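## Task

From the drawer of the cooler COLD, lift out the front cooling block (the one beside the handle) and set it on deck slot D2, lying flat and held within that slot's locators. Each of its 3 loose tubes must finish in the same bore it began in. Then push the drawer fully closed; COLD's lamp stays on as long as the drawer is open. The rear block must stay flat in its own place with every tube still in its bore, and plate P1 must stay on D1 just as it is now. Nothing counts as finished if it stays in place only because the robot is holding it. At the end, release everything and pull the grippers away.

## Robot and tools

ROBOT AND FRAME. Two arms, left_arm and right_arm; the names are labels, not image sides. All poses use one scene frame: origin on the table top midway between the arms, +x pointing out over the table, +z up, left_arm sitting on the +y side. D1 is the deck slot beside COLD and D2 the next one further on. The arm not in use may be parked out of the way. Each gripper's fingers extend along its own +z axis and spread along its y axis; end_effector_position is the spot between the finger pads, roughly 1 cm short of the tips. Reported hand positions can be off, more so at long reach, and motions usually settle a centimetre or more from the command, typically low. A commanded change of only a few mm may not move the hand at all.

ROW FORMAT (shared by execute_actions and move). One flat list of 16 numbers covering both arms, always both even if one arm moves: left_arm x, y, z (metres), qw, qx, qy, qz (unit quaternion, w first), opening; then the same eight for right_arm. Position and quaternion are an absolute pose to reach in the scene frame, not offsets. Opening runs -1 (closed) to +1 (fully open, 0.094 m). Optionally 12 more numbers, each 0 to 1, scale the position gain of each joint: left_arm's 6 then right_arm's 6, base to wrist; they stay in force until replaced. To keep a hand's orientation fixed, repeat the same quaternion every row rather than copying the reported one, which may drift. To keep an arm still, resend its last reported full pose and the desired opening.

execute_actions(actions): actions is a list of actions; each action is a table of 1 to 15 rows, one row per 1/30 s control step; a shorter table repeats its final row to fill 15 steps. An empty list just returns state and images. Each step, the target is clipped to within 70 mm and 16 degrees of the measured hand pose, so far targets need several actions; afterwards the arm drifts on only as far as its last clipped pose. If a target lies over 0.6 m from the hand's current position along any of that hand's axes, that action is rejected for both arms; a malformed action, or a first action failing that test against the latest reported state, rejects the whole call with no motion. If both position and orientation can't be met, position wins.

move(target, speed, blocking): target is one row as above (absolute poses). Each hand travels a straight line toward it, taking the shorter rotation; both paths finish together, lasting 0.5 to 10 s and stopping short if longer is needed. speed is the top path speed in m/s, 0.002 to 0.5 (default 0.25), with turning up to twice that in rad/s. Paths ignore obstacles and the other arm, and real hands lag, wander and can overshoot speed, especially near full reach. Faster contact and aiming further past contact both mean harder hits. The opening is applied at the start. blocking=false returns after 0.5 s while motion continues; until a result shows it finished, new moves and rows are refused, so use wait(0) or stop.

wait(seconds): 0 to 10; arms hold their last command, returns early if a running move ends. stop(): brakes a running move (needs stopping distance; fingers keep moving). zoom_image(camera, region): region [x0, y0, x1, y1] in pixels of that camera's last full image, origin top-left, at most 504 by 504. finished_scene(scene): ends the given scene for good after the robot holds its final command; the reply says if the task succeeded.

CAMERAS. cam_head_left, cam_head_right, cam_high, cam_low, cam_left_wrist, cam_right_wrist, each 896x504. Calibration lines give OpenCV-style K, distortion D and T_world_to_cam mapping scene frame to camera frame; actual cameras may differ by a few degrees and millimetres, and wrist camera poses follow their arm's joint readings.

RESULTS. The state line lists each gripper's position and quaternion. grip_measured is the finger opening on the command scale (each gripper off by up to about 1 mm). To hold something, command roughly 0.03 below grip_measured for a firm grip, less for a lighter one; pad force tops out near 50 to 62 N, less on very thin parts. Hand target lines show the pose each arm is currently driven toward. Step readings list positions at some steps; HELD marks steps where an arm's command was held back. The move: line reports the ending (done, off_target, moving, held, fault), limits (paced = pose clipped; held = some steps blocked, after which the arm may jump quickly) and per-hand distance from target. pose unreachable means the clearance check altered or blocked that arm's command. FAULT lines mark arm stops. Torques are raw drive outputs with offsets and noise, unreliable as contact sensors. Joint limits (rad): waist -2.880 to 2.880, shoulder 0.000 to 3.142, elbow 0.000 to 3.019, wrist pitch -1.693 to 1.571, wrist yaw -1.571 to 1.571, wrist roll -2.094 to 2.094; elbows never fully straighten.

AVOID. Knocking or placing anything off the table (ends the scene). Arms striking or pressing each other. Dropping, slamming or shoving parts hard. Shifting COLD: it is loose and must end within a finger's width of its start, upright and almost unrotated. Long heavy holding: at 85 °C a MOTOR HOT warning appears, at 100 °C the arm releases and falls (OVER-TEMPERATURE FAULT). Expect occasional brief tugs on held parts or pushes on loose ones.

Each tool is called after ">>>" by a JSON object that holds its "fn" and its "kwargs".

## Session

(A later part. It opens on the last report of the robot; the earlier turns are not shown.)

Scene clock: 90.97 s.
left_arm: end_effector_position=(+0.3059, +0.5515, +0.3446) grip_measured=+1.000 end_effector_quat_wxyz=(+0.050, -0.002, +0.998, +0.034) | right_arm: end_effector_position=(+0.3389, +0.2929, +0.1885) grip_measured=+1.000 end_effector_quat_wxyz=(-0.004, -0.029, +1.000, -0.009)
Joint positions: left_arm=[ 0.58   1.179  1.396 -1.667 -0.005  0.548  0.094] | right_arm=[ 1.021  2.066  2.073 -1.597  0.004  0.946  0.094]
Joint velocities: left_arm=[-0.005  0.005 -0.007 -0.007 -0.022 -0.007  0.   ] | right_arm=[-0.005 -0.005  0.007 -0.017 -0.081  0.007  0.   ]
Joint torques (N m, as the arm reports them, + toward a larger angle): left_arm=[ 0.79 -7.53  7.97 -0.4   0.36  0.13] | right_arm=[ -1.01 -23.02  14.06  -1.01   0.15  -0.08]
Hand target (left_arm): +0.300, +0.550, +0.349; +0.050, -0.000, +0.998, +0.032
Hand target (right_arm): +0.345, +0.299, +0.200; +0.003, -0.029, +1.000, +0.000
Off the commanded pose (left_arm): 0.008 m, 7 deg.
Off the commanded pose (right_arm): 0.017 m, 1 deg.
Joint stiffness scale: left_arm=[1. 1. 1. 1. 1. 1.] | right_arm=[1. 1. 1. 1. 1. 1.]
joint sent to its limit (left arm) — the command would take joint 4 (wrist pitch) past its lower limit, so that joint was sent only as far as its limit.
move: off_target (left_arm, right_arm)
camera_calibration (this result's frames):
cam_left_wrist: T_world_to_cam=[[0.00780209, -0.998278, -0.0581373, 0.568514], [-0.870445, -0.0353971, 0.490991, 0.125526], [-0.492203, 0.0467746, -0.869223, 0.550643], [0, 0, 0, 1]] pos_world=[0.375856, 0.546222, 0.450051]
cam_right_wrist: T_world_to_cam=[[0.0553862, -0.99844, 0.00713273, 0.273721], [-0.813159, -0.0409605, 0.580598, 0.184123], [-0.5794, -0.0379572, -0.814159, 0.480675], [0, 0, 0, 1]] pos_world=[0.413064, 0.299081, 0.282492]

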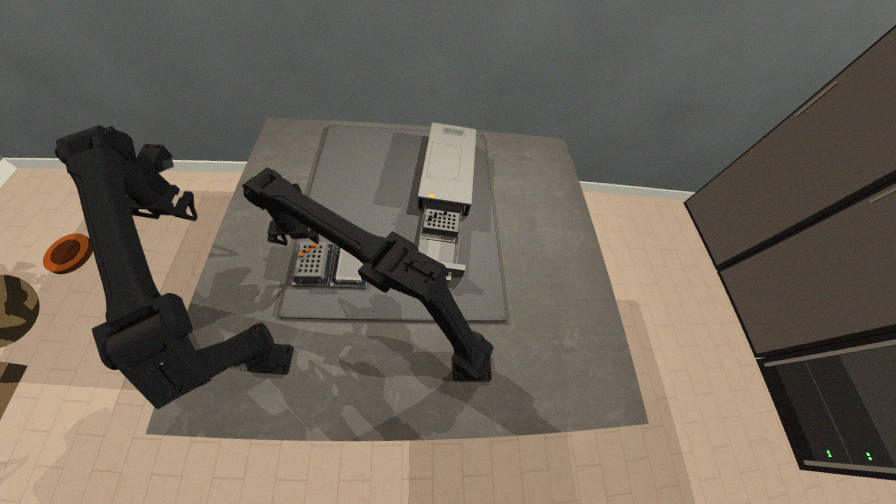

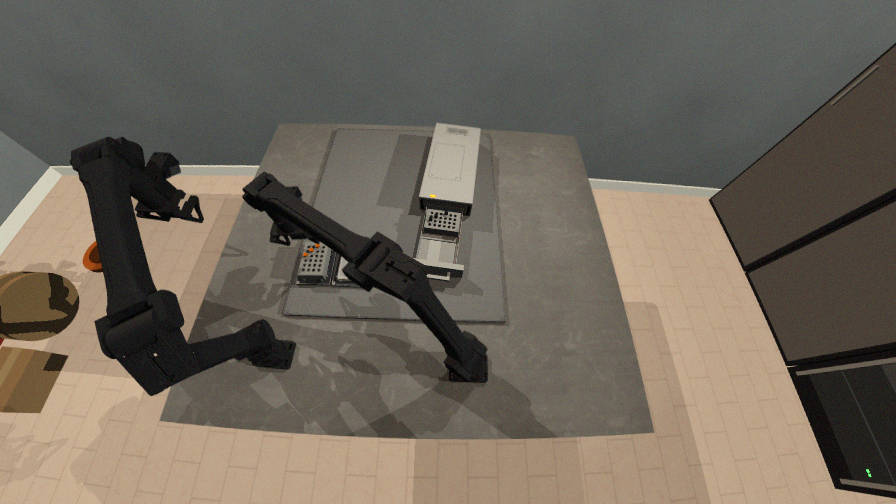

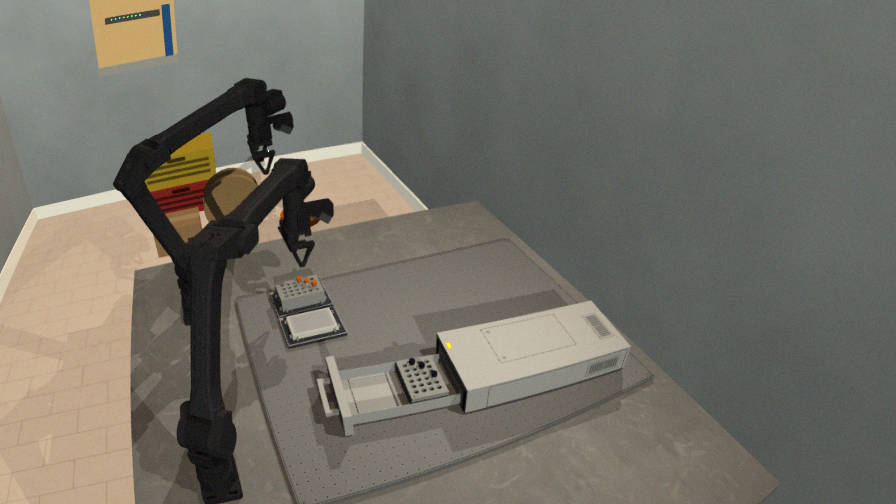

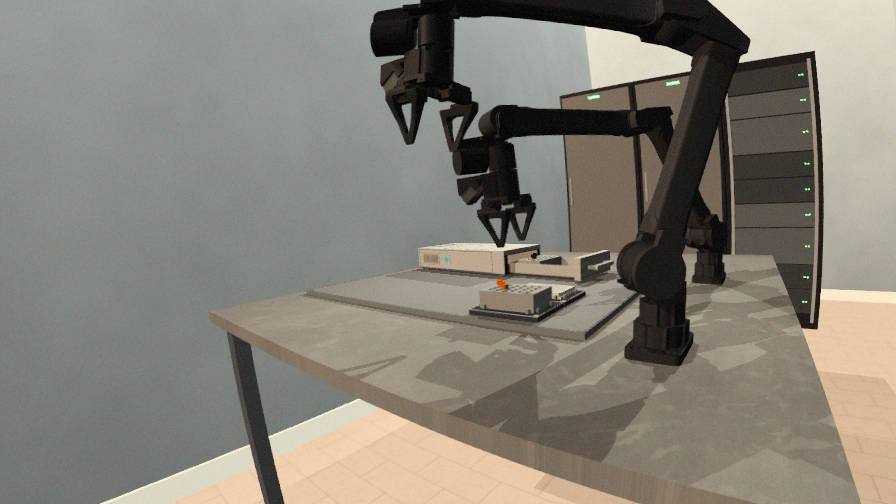

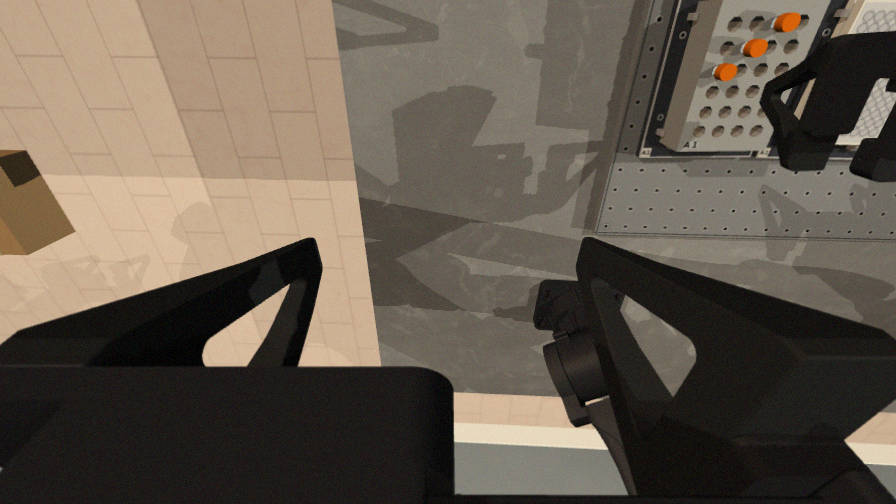

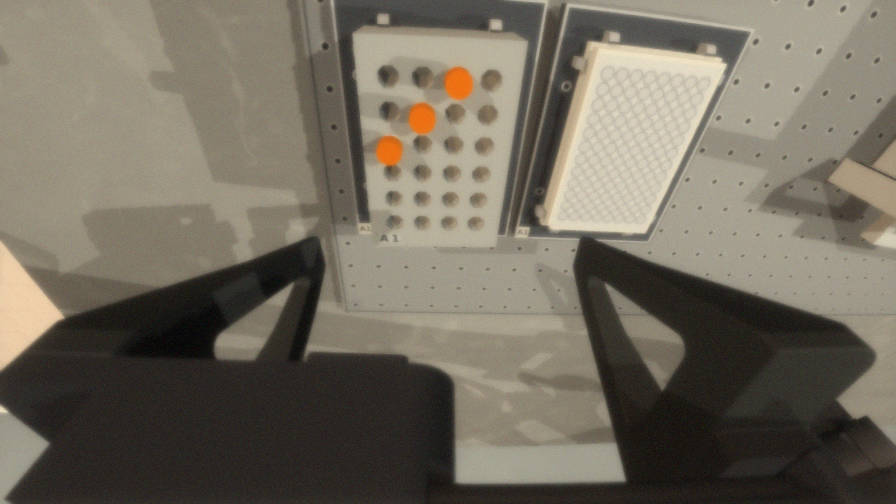

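>>> {"fn": "zoom_image", "kwargs": {"camera": "cam_low", "region": [440,260,620,340]}}

>>> {"fn": "move", "kwargs": {"target": [0.3,0.55,0.35,0,0,1,0,1,0.22,-0.11,0.18,0,0,1,0,-1], "speed": 0.2}}

>>> {"fn": "move", "kwargs": {"target": [0.3,0.55,0.35,0,0,1,0,1,0.22,-0.11,0.06,0,0,1,0,-1], "speed": 0.1}}

>>> {"fn": "move", "kwargs": {"target": [0.3,0.55,0.35,0,0,1,0,1,0.53,-0.148,0.065,0,0,1,0,-1], "speed": 0.07}}

>>> {"fn": "move", "kwargs": {"target": [0.3,0.55,0.35,0,0,1,0,1,0.56,-0.152,0.065,0,0,1,0,-1], "speed": 0.03}}

Region (440, 260, 620, 340) of cam_low's 896x504 image, scaled by 2.800, with more detail than that image has.

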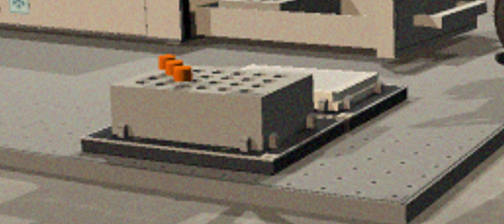

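Scene clock: 97.33 s.
left_arm: end_effector_position=(+0.3059, +0.5515, +0.3446) grip_measured=+1.000 end_effector_quat_wxyz=(+0.050, -0.002, +0.998, +0.034) | right_arm: end_effector_position=(+0.2245, -0.1046, +0.1781) grip_measured=-0.982 end_effector_quat_wxyz=(+0.014, +0.005, +1.000, +0.002)
Joint positions: left_arm=[ 0.58   1.179  1.396 -1.667 -0.005  0.548  0.094] | right_arm=[ 0.575  1.035  0.859 -1.368  0.012  0.566  0.001]
Joint velocities: left_arm=[-0.015  0.005  0.002 -0.007  0.081 -0.022  0.   ] | right_arm=[-0.015 -0.015 -0.007 -0.012  0.007 -0.007 -0.001]
Joint torques (N m, as the arm reports them, + toward a larger angle): left_arm=[ 0.78 -7.52  7.97 -0.39  0.35  0.13] | right_arm=[-1.46 -4.07  9.05 -0.84  0.14 -0.24]
Hand target (left_arm): +0.300, +0.550, +0.349; +0.050, -0.000, +0.998, +0.032
Hand target (right_arm): +0.221, -0.110, +0.174; +0.004, +0.000, +1.000, -0.005
Off the commanded pose (left_arm): 0.008 m, 7 deg.
Off the commanded pose (right_arm): 0.007 m, 2 deg.
Joint stiffness scale: left_arm=[1. 1. 1. 1. 1. 1.] | right_arm=[1. 1. 1. 1. 1. 1.]
joint sent to its limit (left arm) — the command would take joint 4 (wrist pitch) past its lower limit, so that joint was sent only as far as its limit.
move: off_target (left_arm)
camera_calibration (this result's frames):
cam_left_wrist: T_world_to_cam=[[0.00780209, -0.998278, -0.0581373, 0.568514], [-0.870445, -0.0353971, 0.490991, 0.125526], [-0.492203, 0.0467746, -0.869223, 0.550643], [0, 0, 0, 1]] pos_world=[0.375856, 0.546222, 0.450051]
cam_right_wrist: T_world_to_cam=[[-0.0107764, -0.999833, -0.0147547, -0.098136], [-0.834963, 0.000878494, 0.550305, 0.095519], [-0.5502, 0.0182499, -0.834833, 0.39384], [0, 0, 0, 1]] pos_world=[0.295388, -0.105391, 0.274778]

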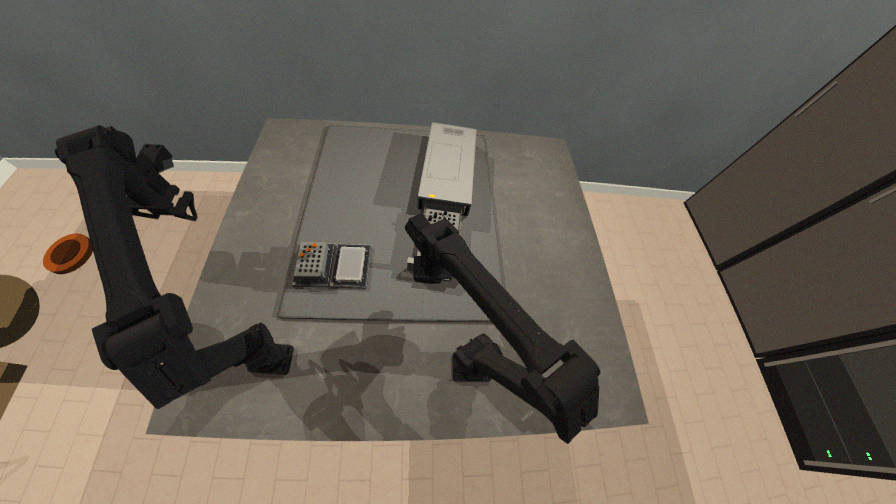

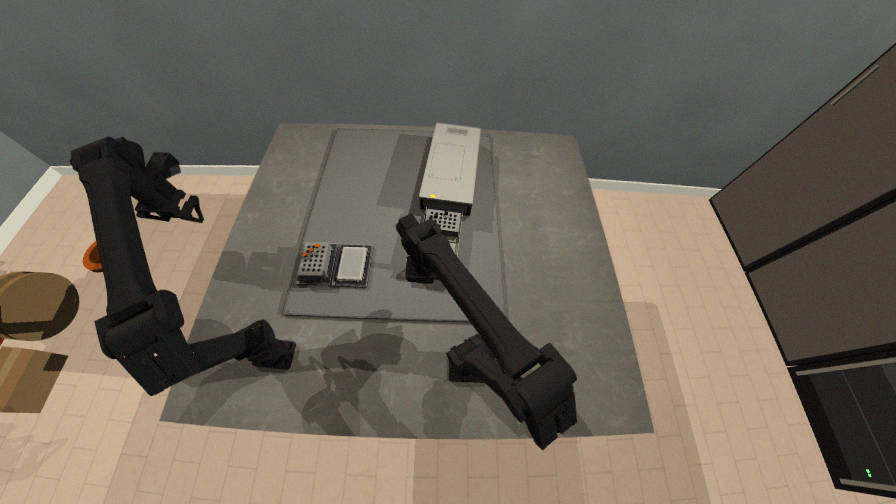

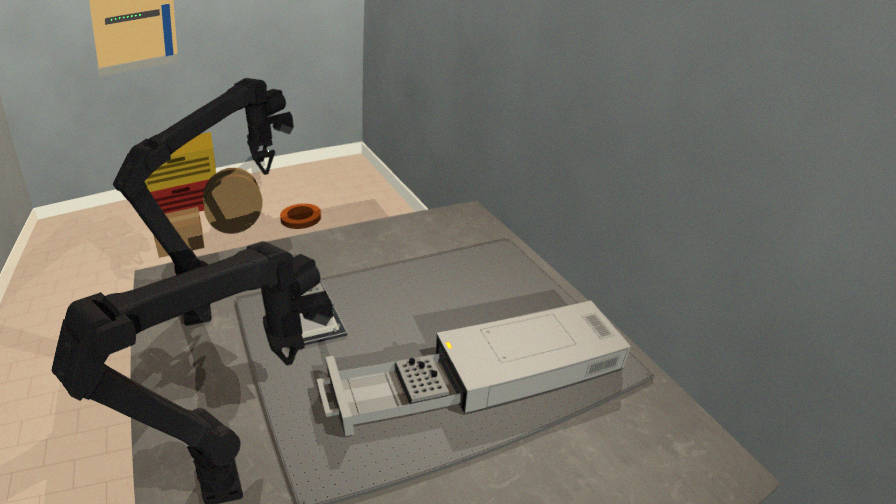

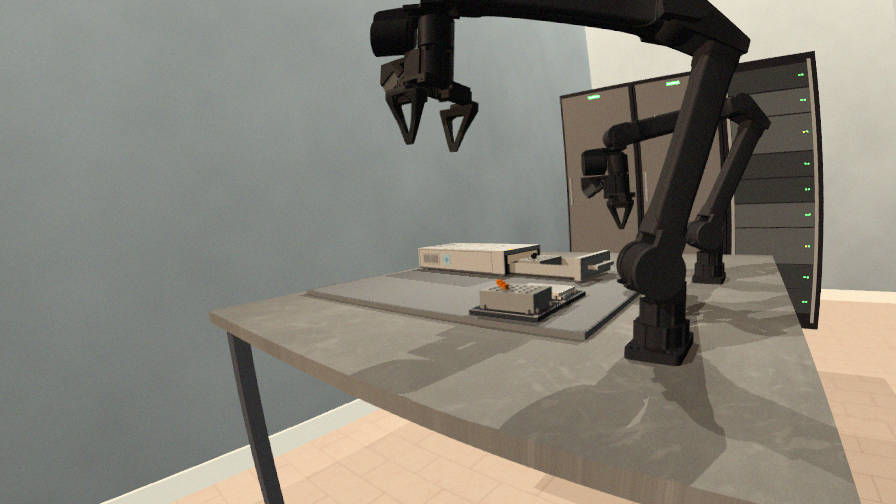

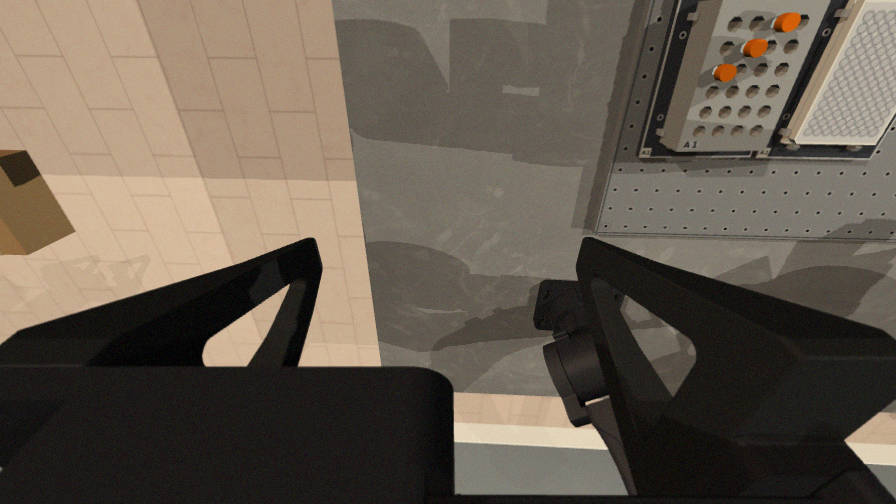

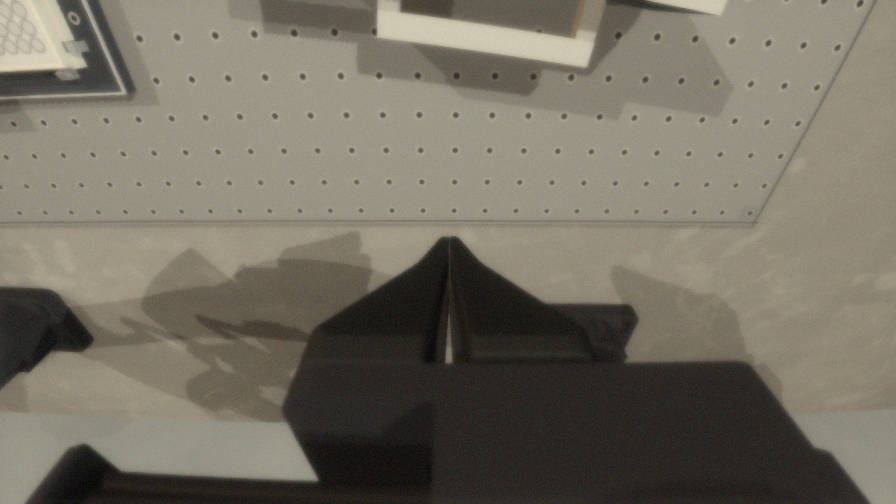

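Scene clock: 98.87 s.
left_arm: end_effector_position=(+0.3059, +0.5515, +0.3446) grip_measured=+1.000 end_effector_quat_wxyz=(+0.050, -0.002, +0.998, +0.034) | right_arm: end_effector_position=(+0.2213, -0.1051, +0.0630) grip_measured=-0.982 end_effector_quat_wxyz=(+0.000, +0.001, +1.000, -0.002)
Joint positions: left_arm=[ 0.58   1.179  1.396 -1.667 -0.005  0.548  0.094] | right_arm=[ 0.575  1.18   0.636 -1.029  0.004  0.558  0.001]
Joint velocities: left_arm=[-0.005 -0.015  0.007 -0.002  0.066 -0.007  0.   ] | right_arm=[-0.005 -0.005  0.007  0.007 -0.022 -0.022 -0.   ]
Joint torques (N m, as the arm reports them, + toward a larger angle): left_arm=[ 0.74 -7.48  7.96 -0.39  0.35  0.13] | right_arm=[-1.78 -4.87  7.86  0.02 -0.04 -0.22]
Hand target (left_arm): +0.300, +0.550, +0.349; +0.050, -0.000, +0.998, +0.032
Hand target (right_arm): +0.223, -0.108, +0.059; +0.000, -0.000, +1.000, -0.000
Off the commanded pose (left_arm): 0.008 m, 7 deg.
Off the commanded pose (right_arm): 0.006 m, 0 deg.
Joint stiffness scale: left_arm=[1. 1. 1. 1. 1. 1.] | right_arm=[1. 1. 1. 1. 1. 1.]
joint sent to its limit (left arm) — the command would take joint 4 (wrist pitch) past its lower limit, so that joint was sent only as far as its limit.
move: off_target (left_arm)
camera_calibration (this result's frames):
cam_left_wrist: T_world_to_cam=[[0.00780209, -0.998278, -0.0581373, 0.568514], [-0.870445, -0.0353971, 0.490991, 0.125526], [-0.492203, 0.0467746, -0.869223, 0.550643], [0, 0, 0, 1]] pos_world=[0.375856, 0.546222, 0.450051]
cam_right_wrist: T_world_to_cam=[[-0.00334369, -0.999979, -0.00547712, -0.102612], [-0.819161, -0.000402458, 0.573563, 0.151155], [-0.573553, 0.00640446, -0.819143, 0.298914], [0, 0, 0, 1]] pos_world=[0.294921, -0.104463, 0.157594]

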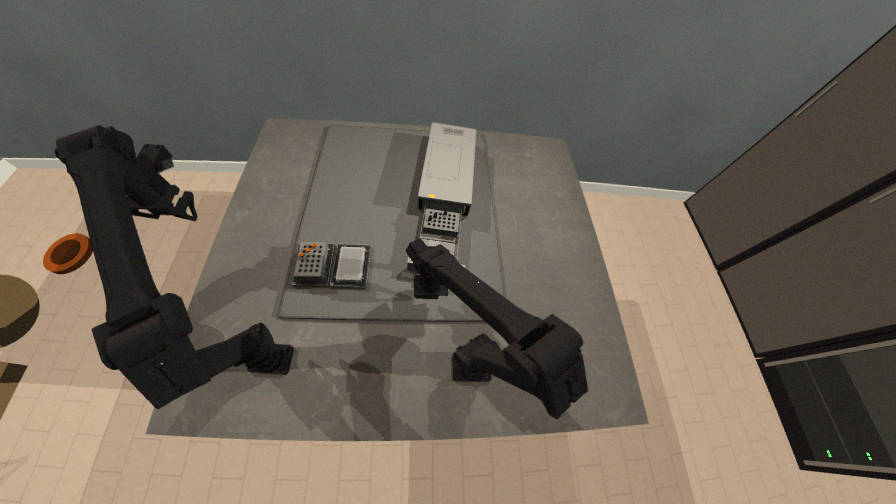

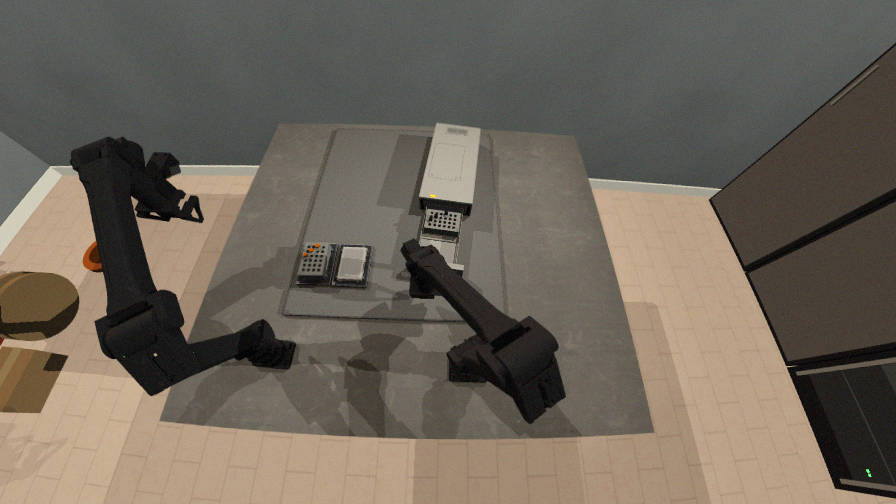

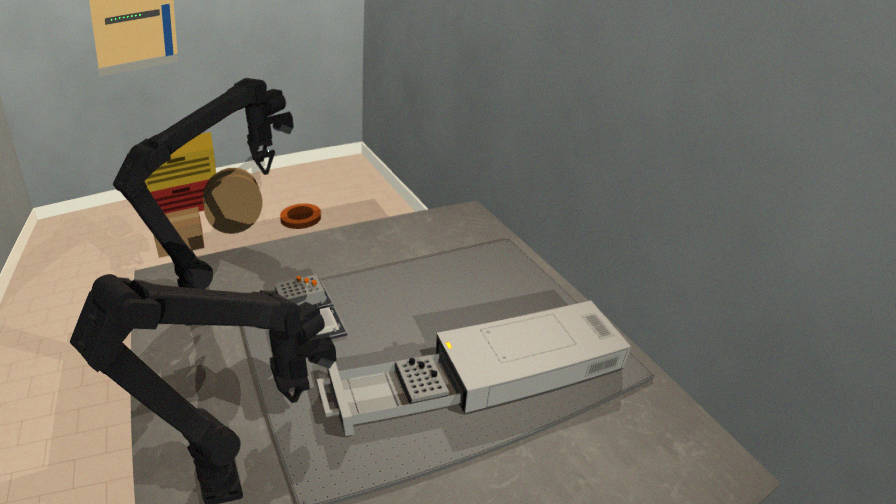

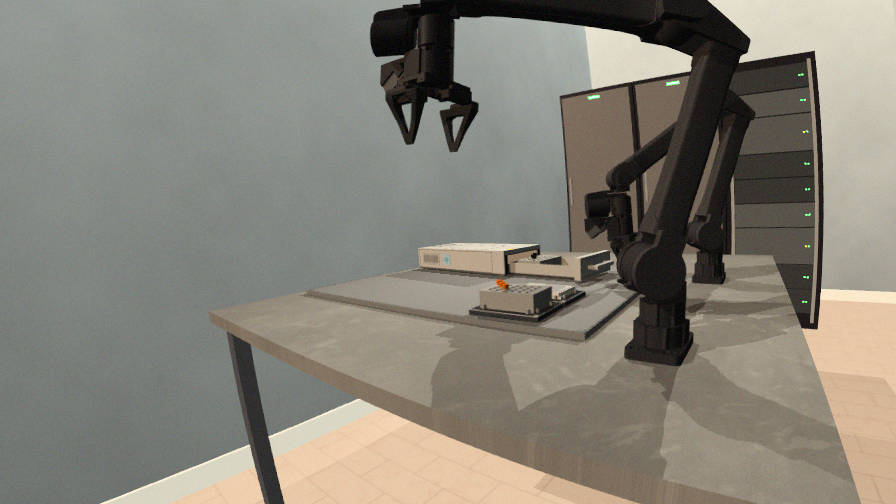

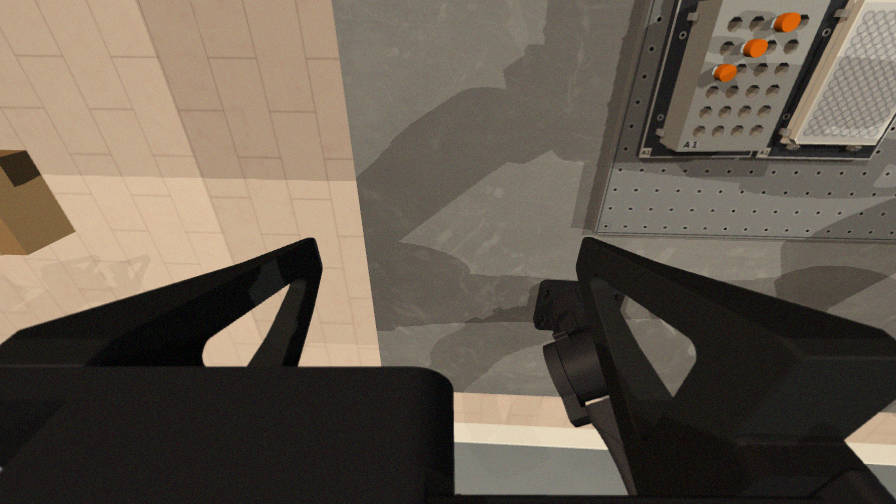

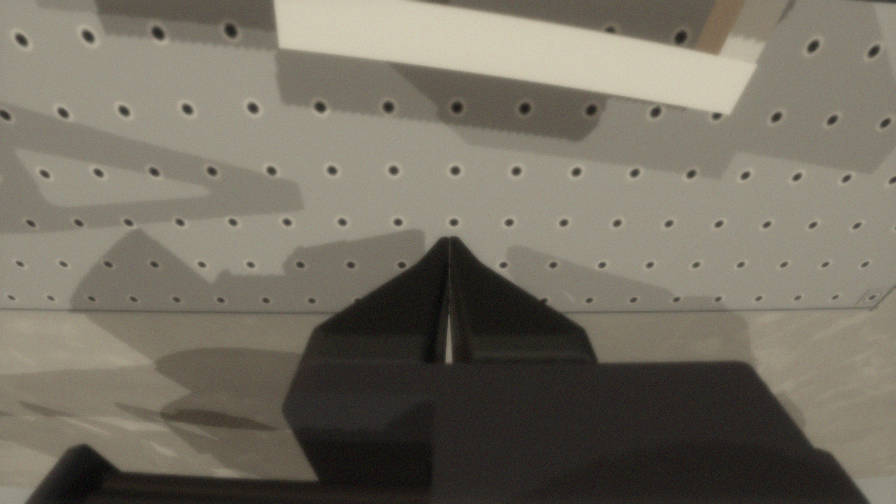

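Scene clock: 103.70 s.
left_arm: end_effector_position=(+0.3059, +0.5515, +0.3446) grip_measured=+1.000 end_effector_quat_wxyz=(+0.050, -0.002, +0.998, +0.034) | right_arm: end_effector_position=(+0.5121, -0.1443, +0.0648) grip_measured=-0.982 end_effector_quat_wxyz=(-0.006, +0.000, +1.000, -0.005)
Joint positions: left_arm=[ 0.58   1.179  1.396 -1.667 -0.005  0.548  0.094] | right_arm=[ 0.214  1.839  1.386 -1.133  0.008  0.196  0.001]
Joint velocities: left_arm=[-0.005 -0.015  0.012  0.007 -0.037 -0.022  0.   ] | right_arm=[-0.005 -0.015  0.002  0.002  0.007  0.007 -0.   ]
Joint torques (N m, as the arm reports them, + toward a larger angle): left_arm=[ 0.78 -7.5   7.98 -0.38  0.35  0.13] | right_arm=[ -1.87 -16.65  12.88  -0.82   0.18  -0.24]
Hand target (left_arm): +0.300, +0.550, +0.349; +0.050, -0.000, +0.998, +0.032
Hand target (right_arm): +0.529, -0.151, +0.070; +0.002, +0.000, +1.000, -0.006
Off the commanded pose (left_arm): 0.008 m, 7 deg.
Off the commanded pose (right_arm): 0.018 m, 1 deg.
Joint stiffness scale: left_arm=[1. 1. 1. 1. 1. 1.] | right_arm=[1. 1. 1. 1. 1. 1.]
joint sent to its limit (left arm) — the command would take joint 4 (wrist pitch) past its lower limit, so that joint was sent only as far as its limit.
move: off_target (left_arm, right_arm)
camera_calibration (this result's frames):
cam_left_wrist: T_world_to_cam=[[0.00780209, -0.998278, -0.0581373, 0.568514], [-0.870445, -0.0353971, 0.490991, 0.125526], [-0.492203, 0.0467746, -0.869223, 0.550643], [0, 0, 0, 1]] pos_world=[0.375856, 0.546222, 0.450051]
cam_right_wrist: T_world_to_cam=[[-0.00259152, -0.999996, 0.000624205, -0.141616], [-0.811421, 0.00246765, 0.584457, 0.384017], [-0.584457, 0.00100814, -0.811424, 0.471791], [0, 0, 0, 1]] pos_world=[0.586974, -0.143039, 0.15847]

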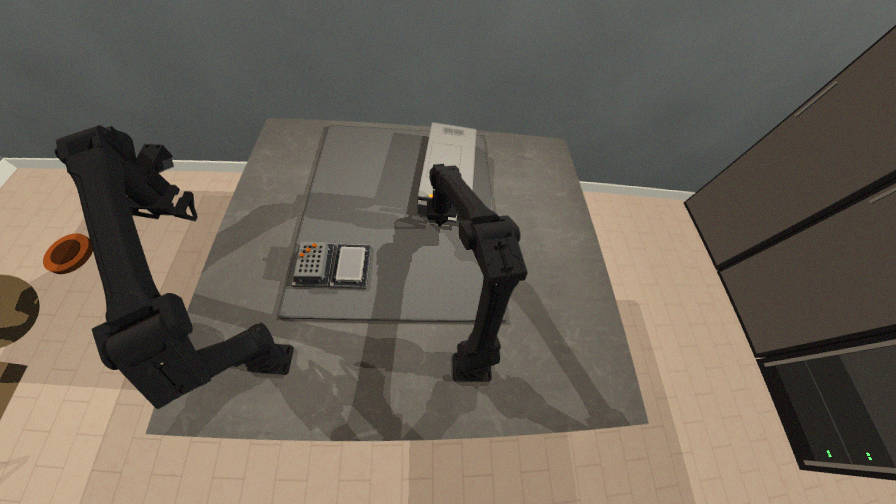

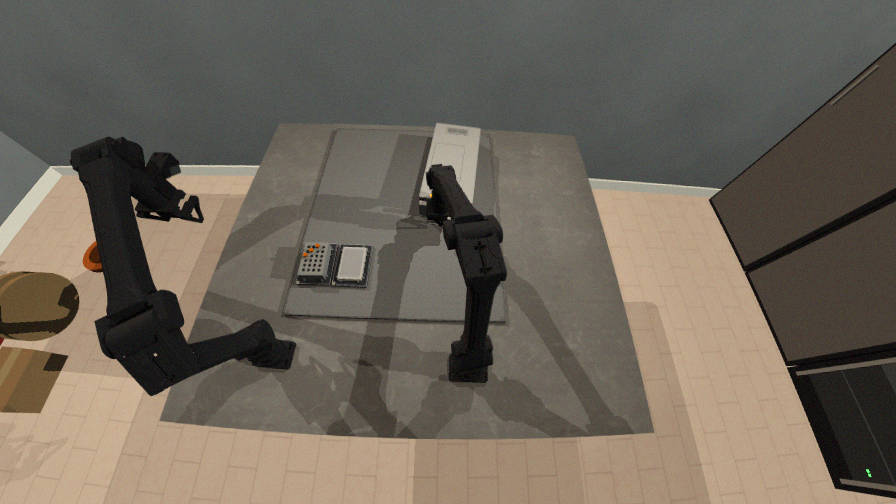

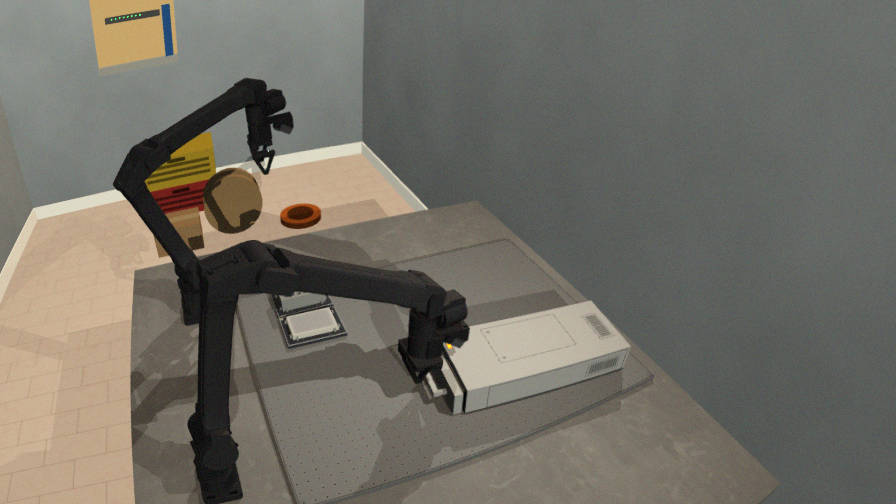

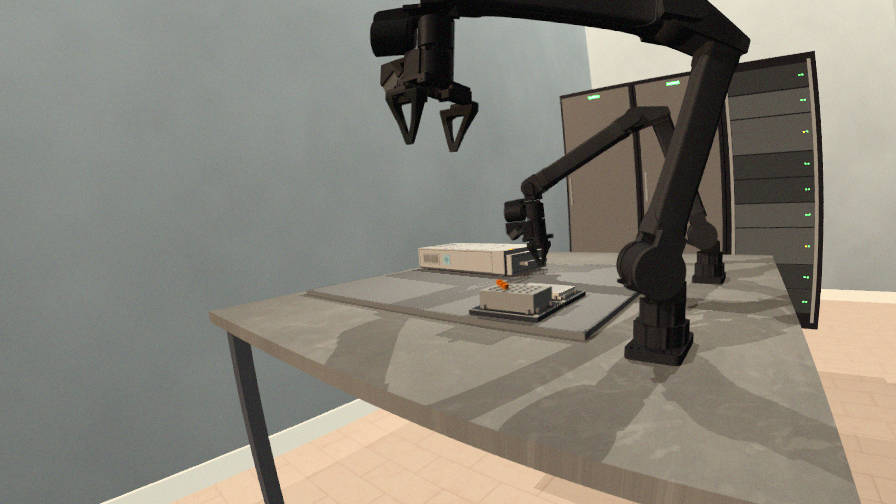

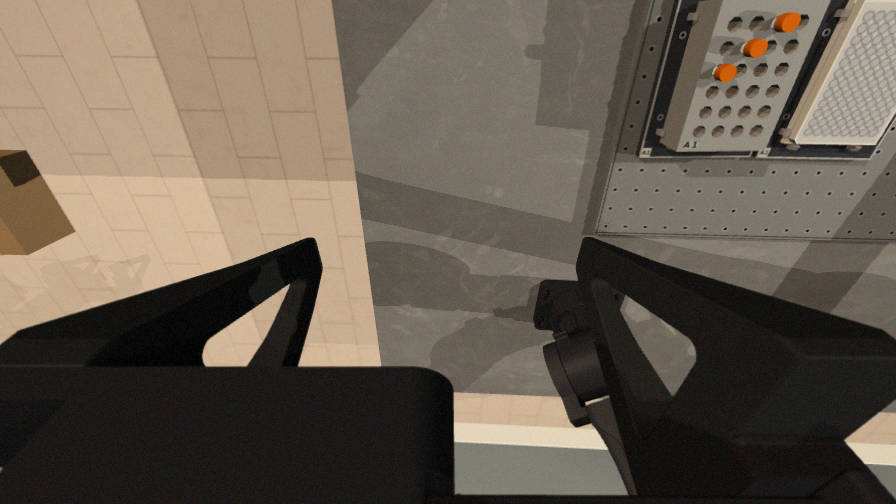

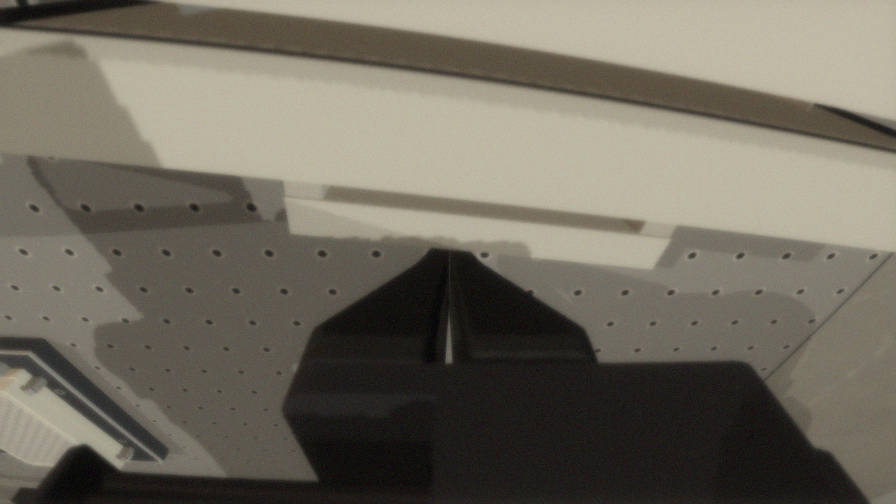

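Scene clock: 105.93 s.
left_arm: end_effector_position=(+0.3059, +0.5515, +0.3446) grip_measured=+1.000 end_effector_quat_wxyz=(+0.050, -0.002, +0.998, +0.034) | right_arm: end_effector_position=(+0.5183, -0.1432, +0.0631) grip_measured=-0.982 end_effector_quat_wxyz=(-0.033, -0.003, +0.999, -0.007)
Joint positions: left_arm=[ 0.58   1.179  1.396 -1.667 -0.005  0.548  0.094] | right_arm=[ 0.211  1.886  1.451 -1.202  0.001  0.187  0.001]
Joint velocities: left_arm=[-0.005 -0.015  0.012  0.007  0.007  0.007  0.   ] | right_arm=[-0.005  0.005 -0.012  0.002 -0.037  0.007 -0.001]
Joint torques (N m, as the arm reports them, + toward a larger angle): left_arm=[ 0.75 -7.53  7.97 -0.4   0.36  0.13] | right_arm=[ -2.72 -15.58  15.43   0.44   0.13  -0.31]
Hand target (left_arm): +0.300, +0.550, +0.349; +0.050, -0.000, +0.998, +0.032
Hand target (right_arm): +0.557, -0.153, +0.067; +0.001, +0.000, +1.000, -0.001
Off the commanded pose (left_arm): 0.008 m, 7 deg.
Off the commanded pose (right_arm): 0.043 m, 4 deg.
Joint stiffness scale: left_arm=[1. 1. 1. 1. 1. 1.] | right_arm=[1. 1. 1. 1. 1. 1.]
joint sent to its limit (left arm) — the command would take joint 4 (wrist pitch) past its lower limit, so that joint was sent only as far as its limit.
move: off_target (left_arm, right_arm)
camera_calibration (this result's frames):
cam_left_wrist: T_world_to_cam=[[0.00780209, -0.998278, -0.0581373, 0.568514], [-0.870445, -0.0353971, 0.490991, 0.125526], [-0.492203, 0.0467746, -0.869223, 0.550643], [0, 0, 0, 1]] pos_world=[0.375856, 0.546222, 0.450051]
cam_right_wrist: T_world_to_cam=[[0.00404979, -0.999988, 0.00281917, -0.144084], [-0.779407, -0.0013902, 0.626517, 0.370216], [-0.626505, -0.00473454, -0.779403, 0.492867], [0, 0, 0, 1]] pos_world=[0.597916, -0.141234, 0.152602]

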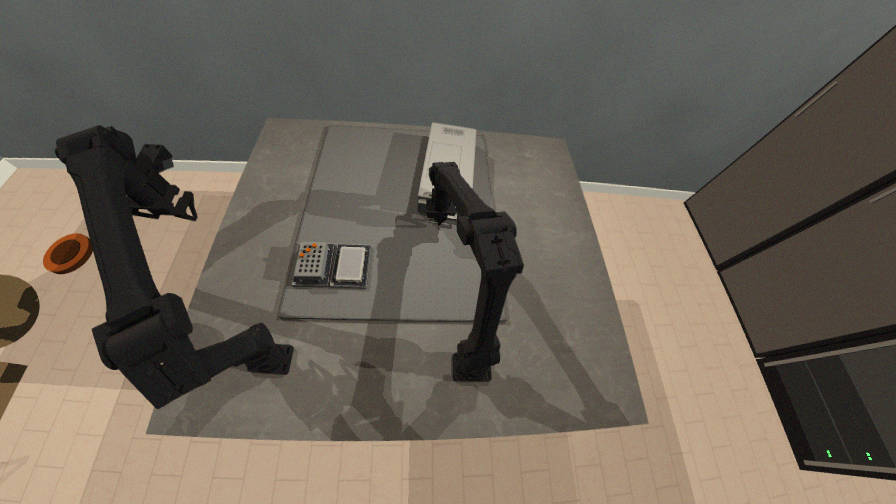

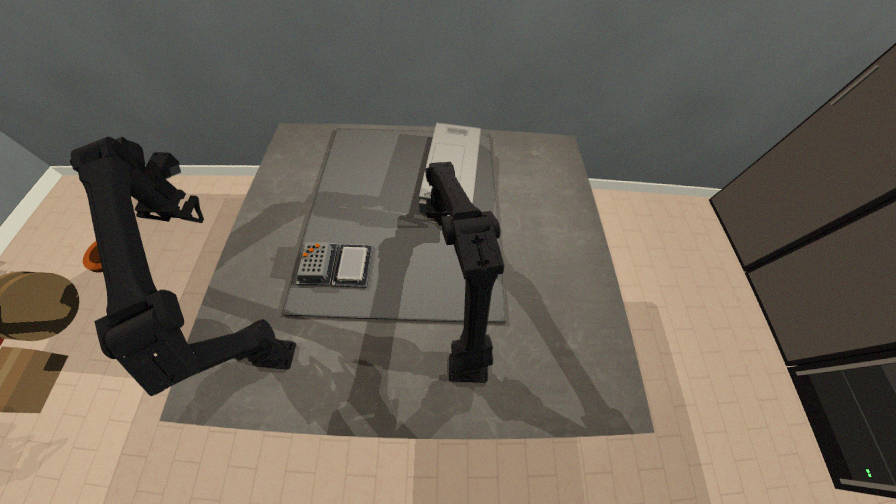

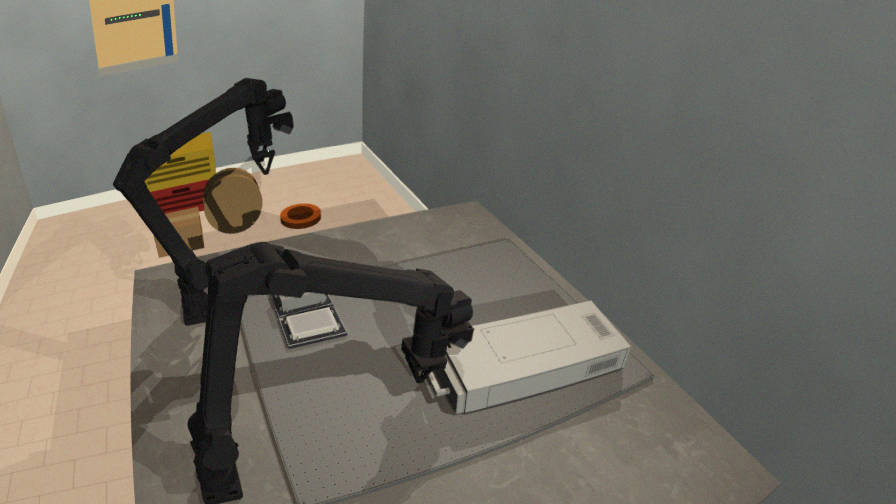

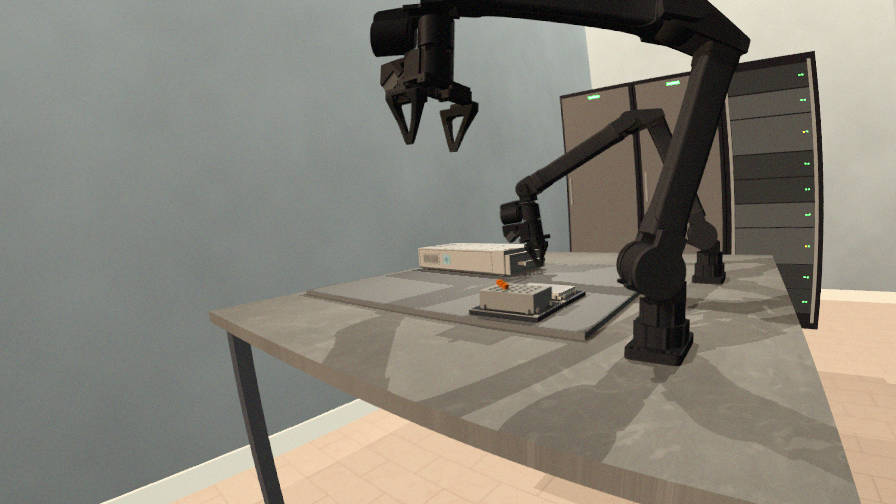

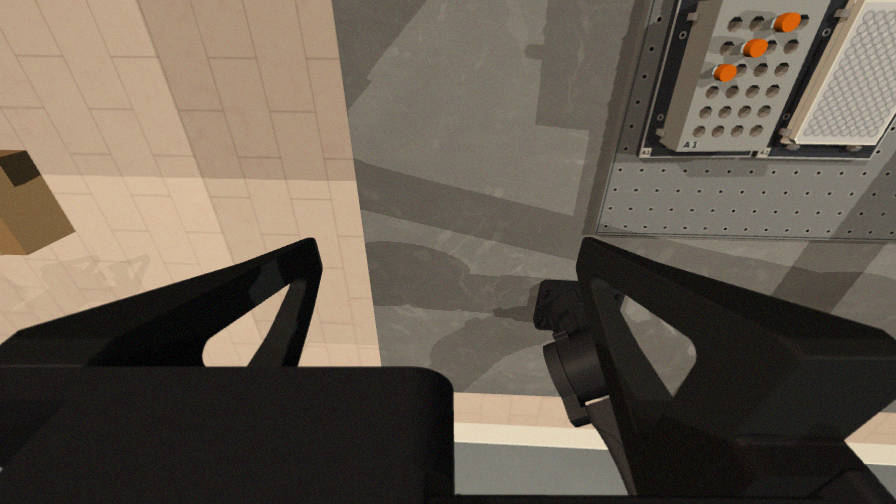

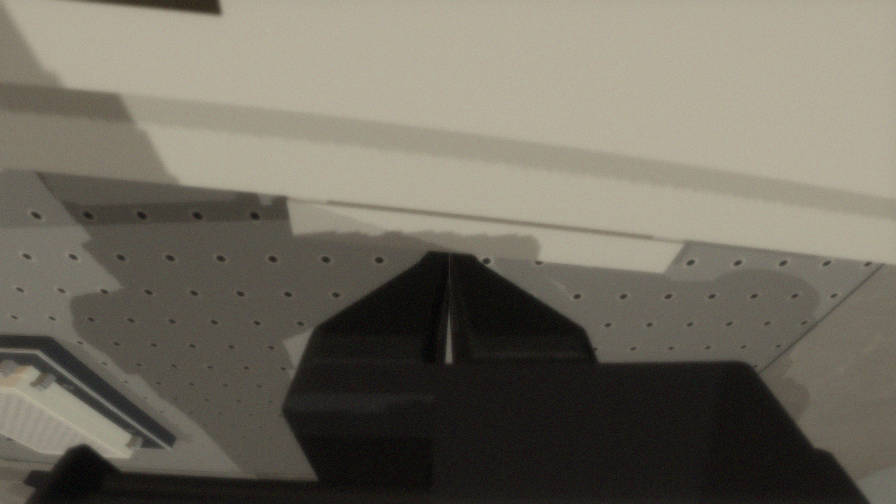

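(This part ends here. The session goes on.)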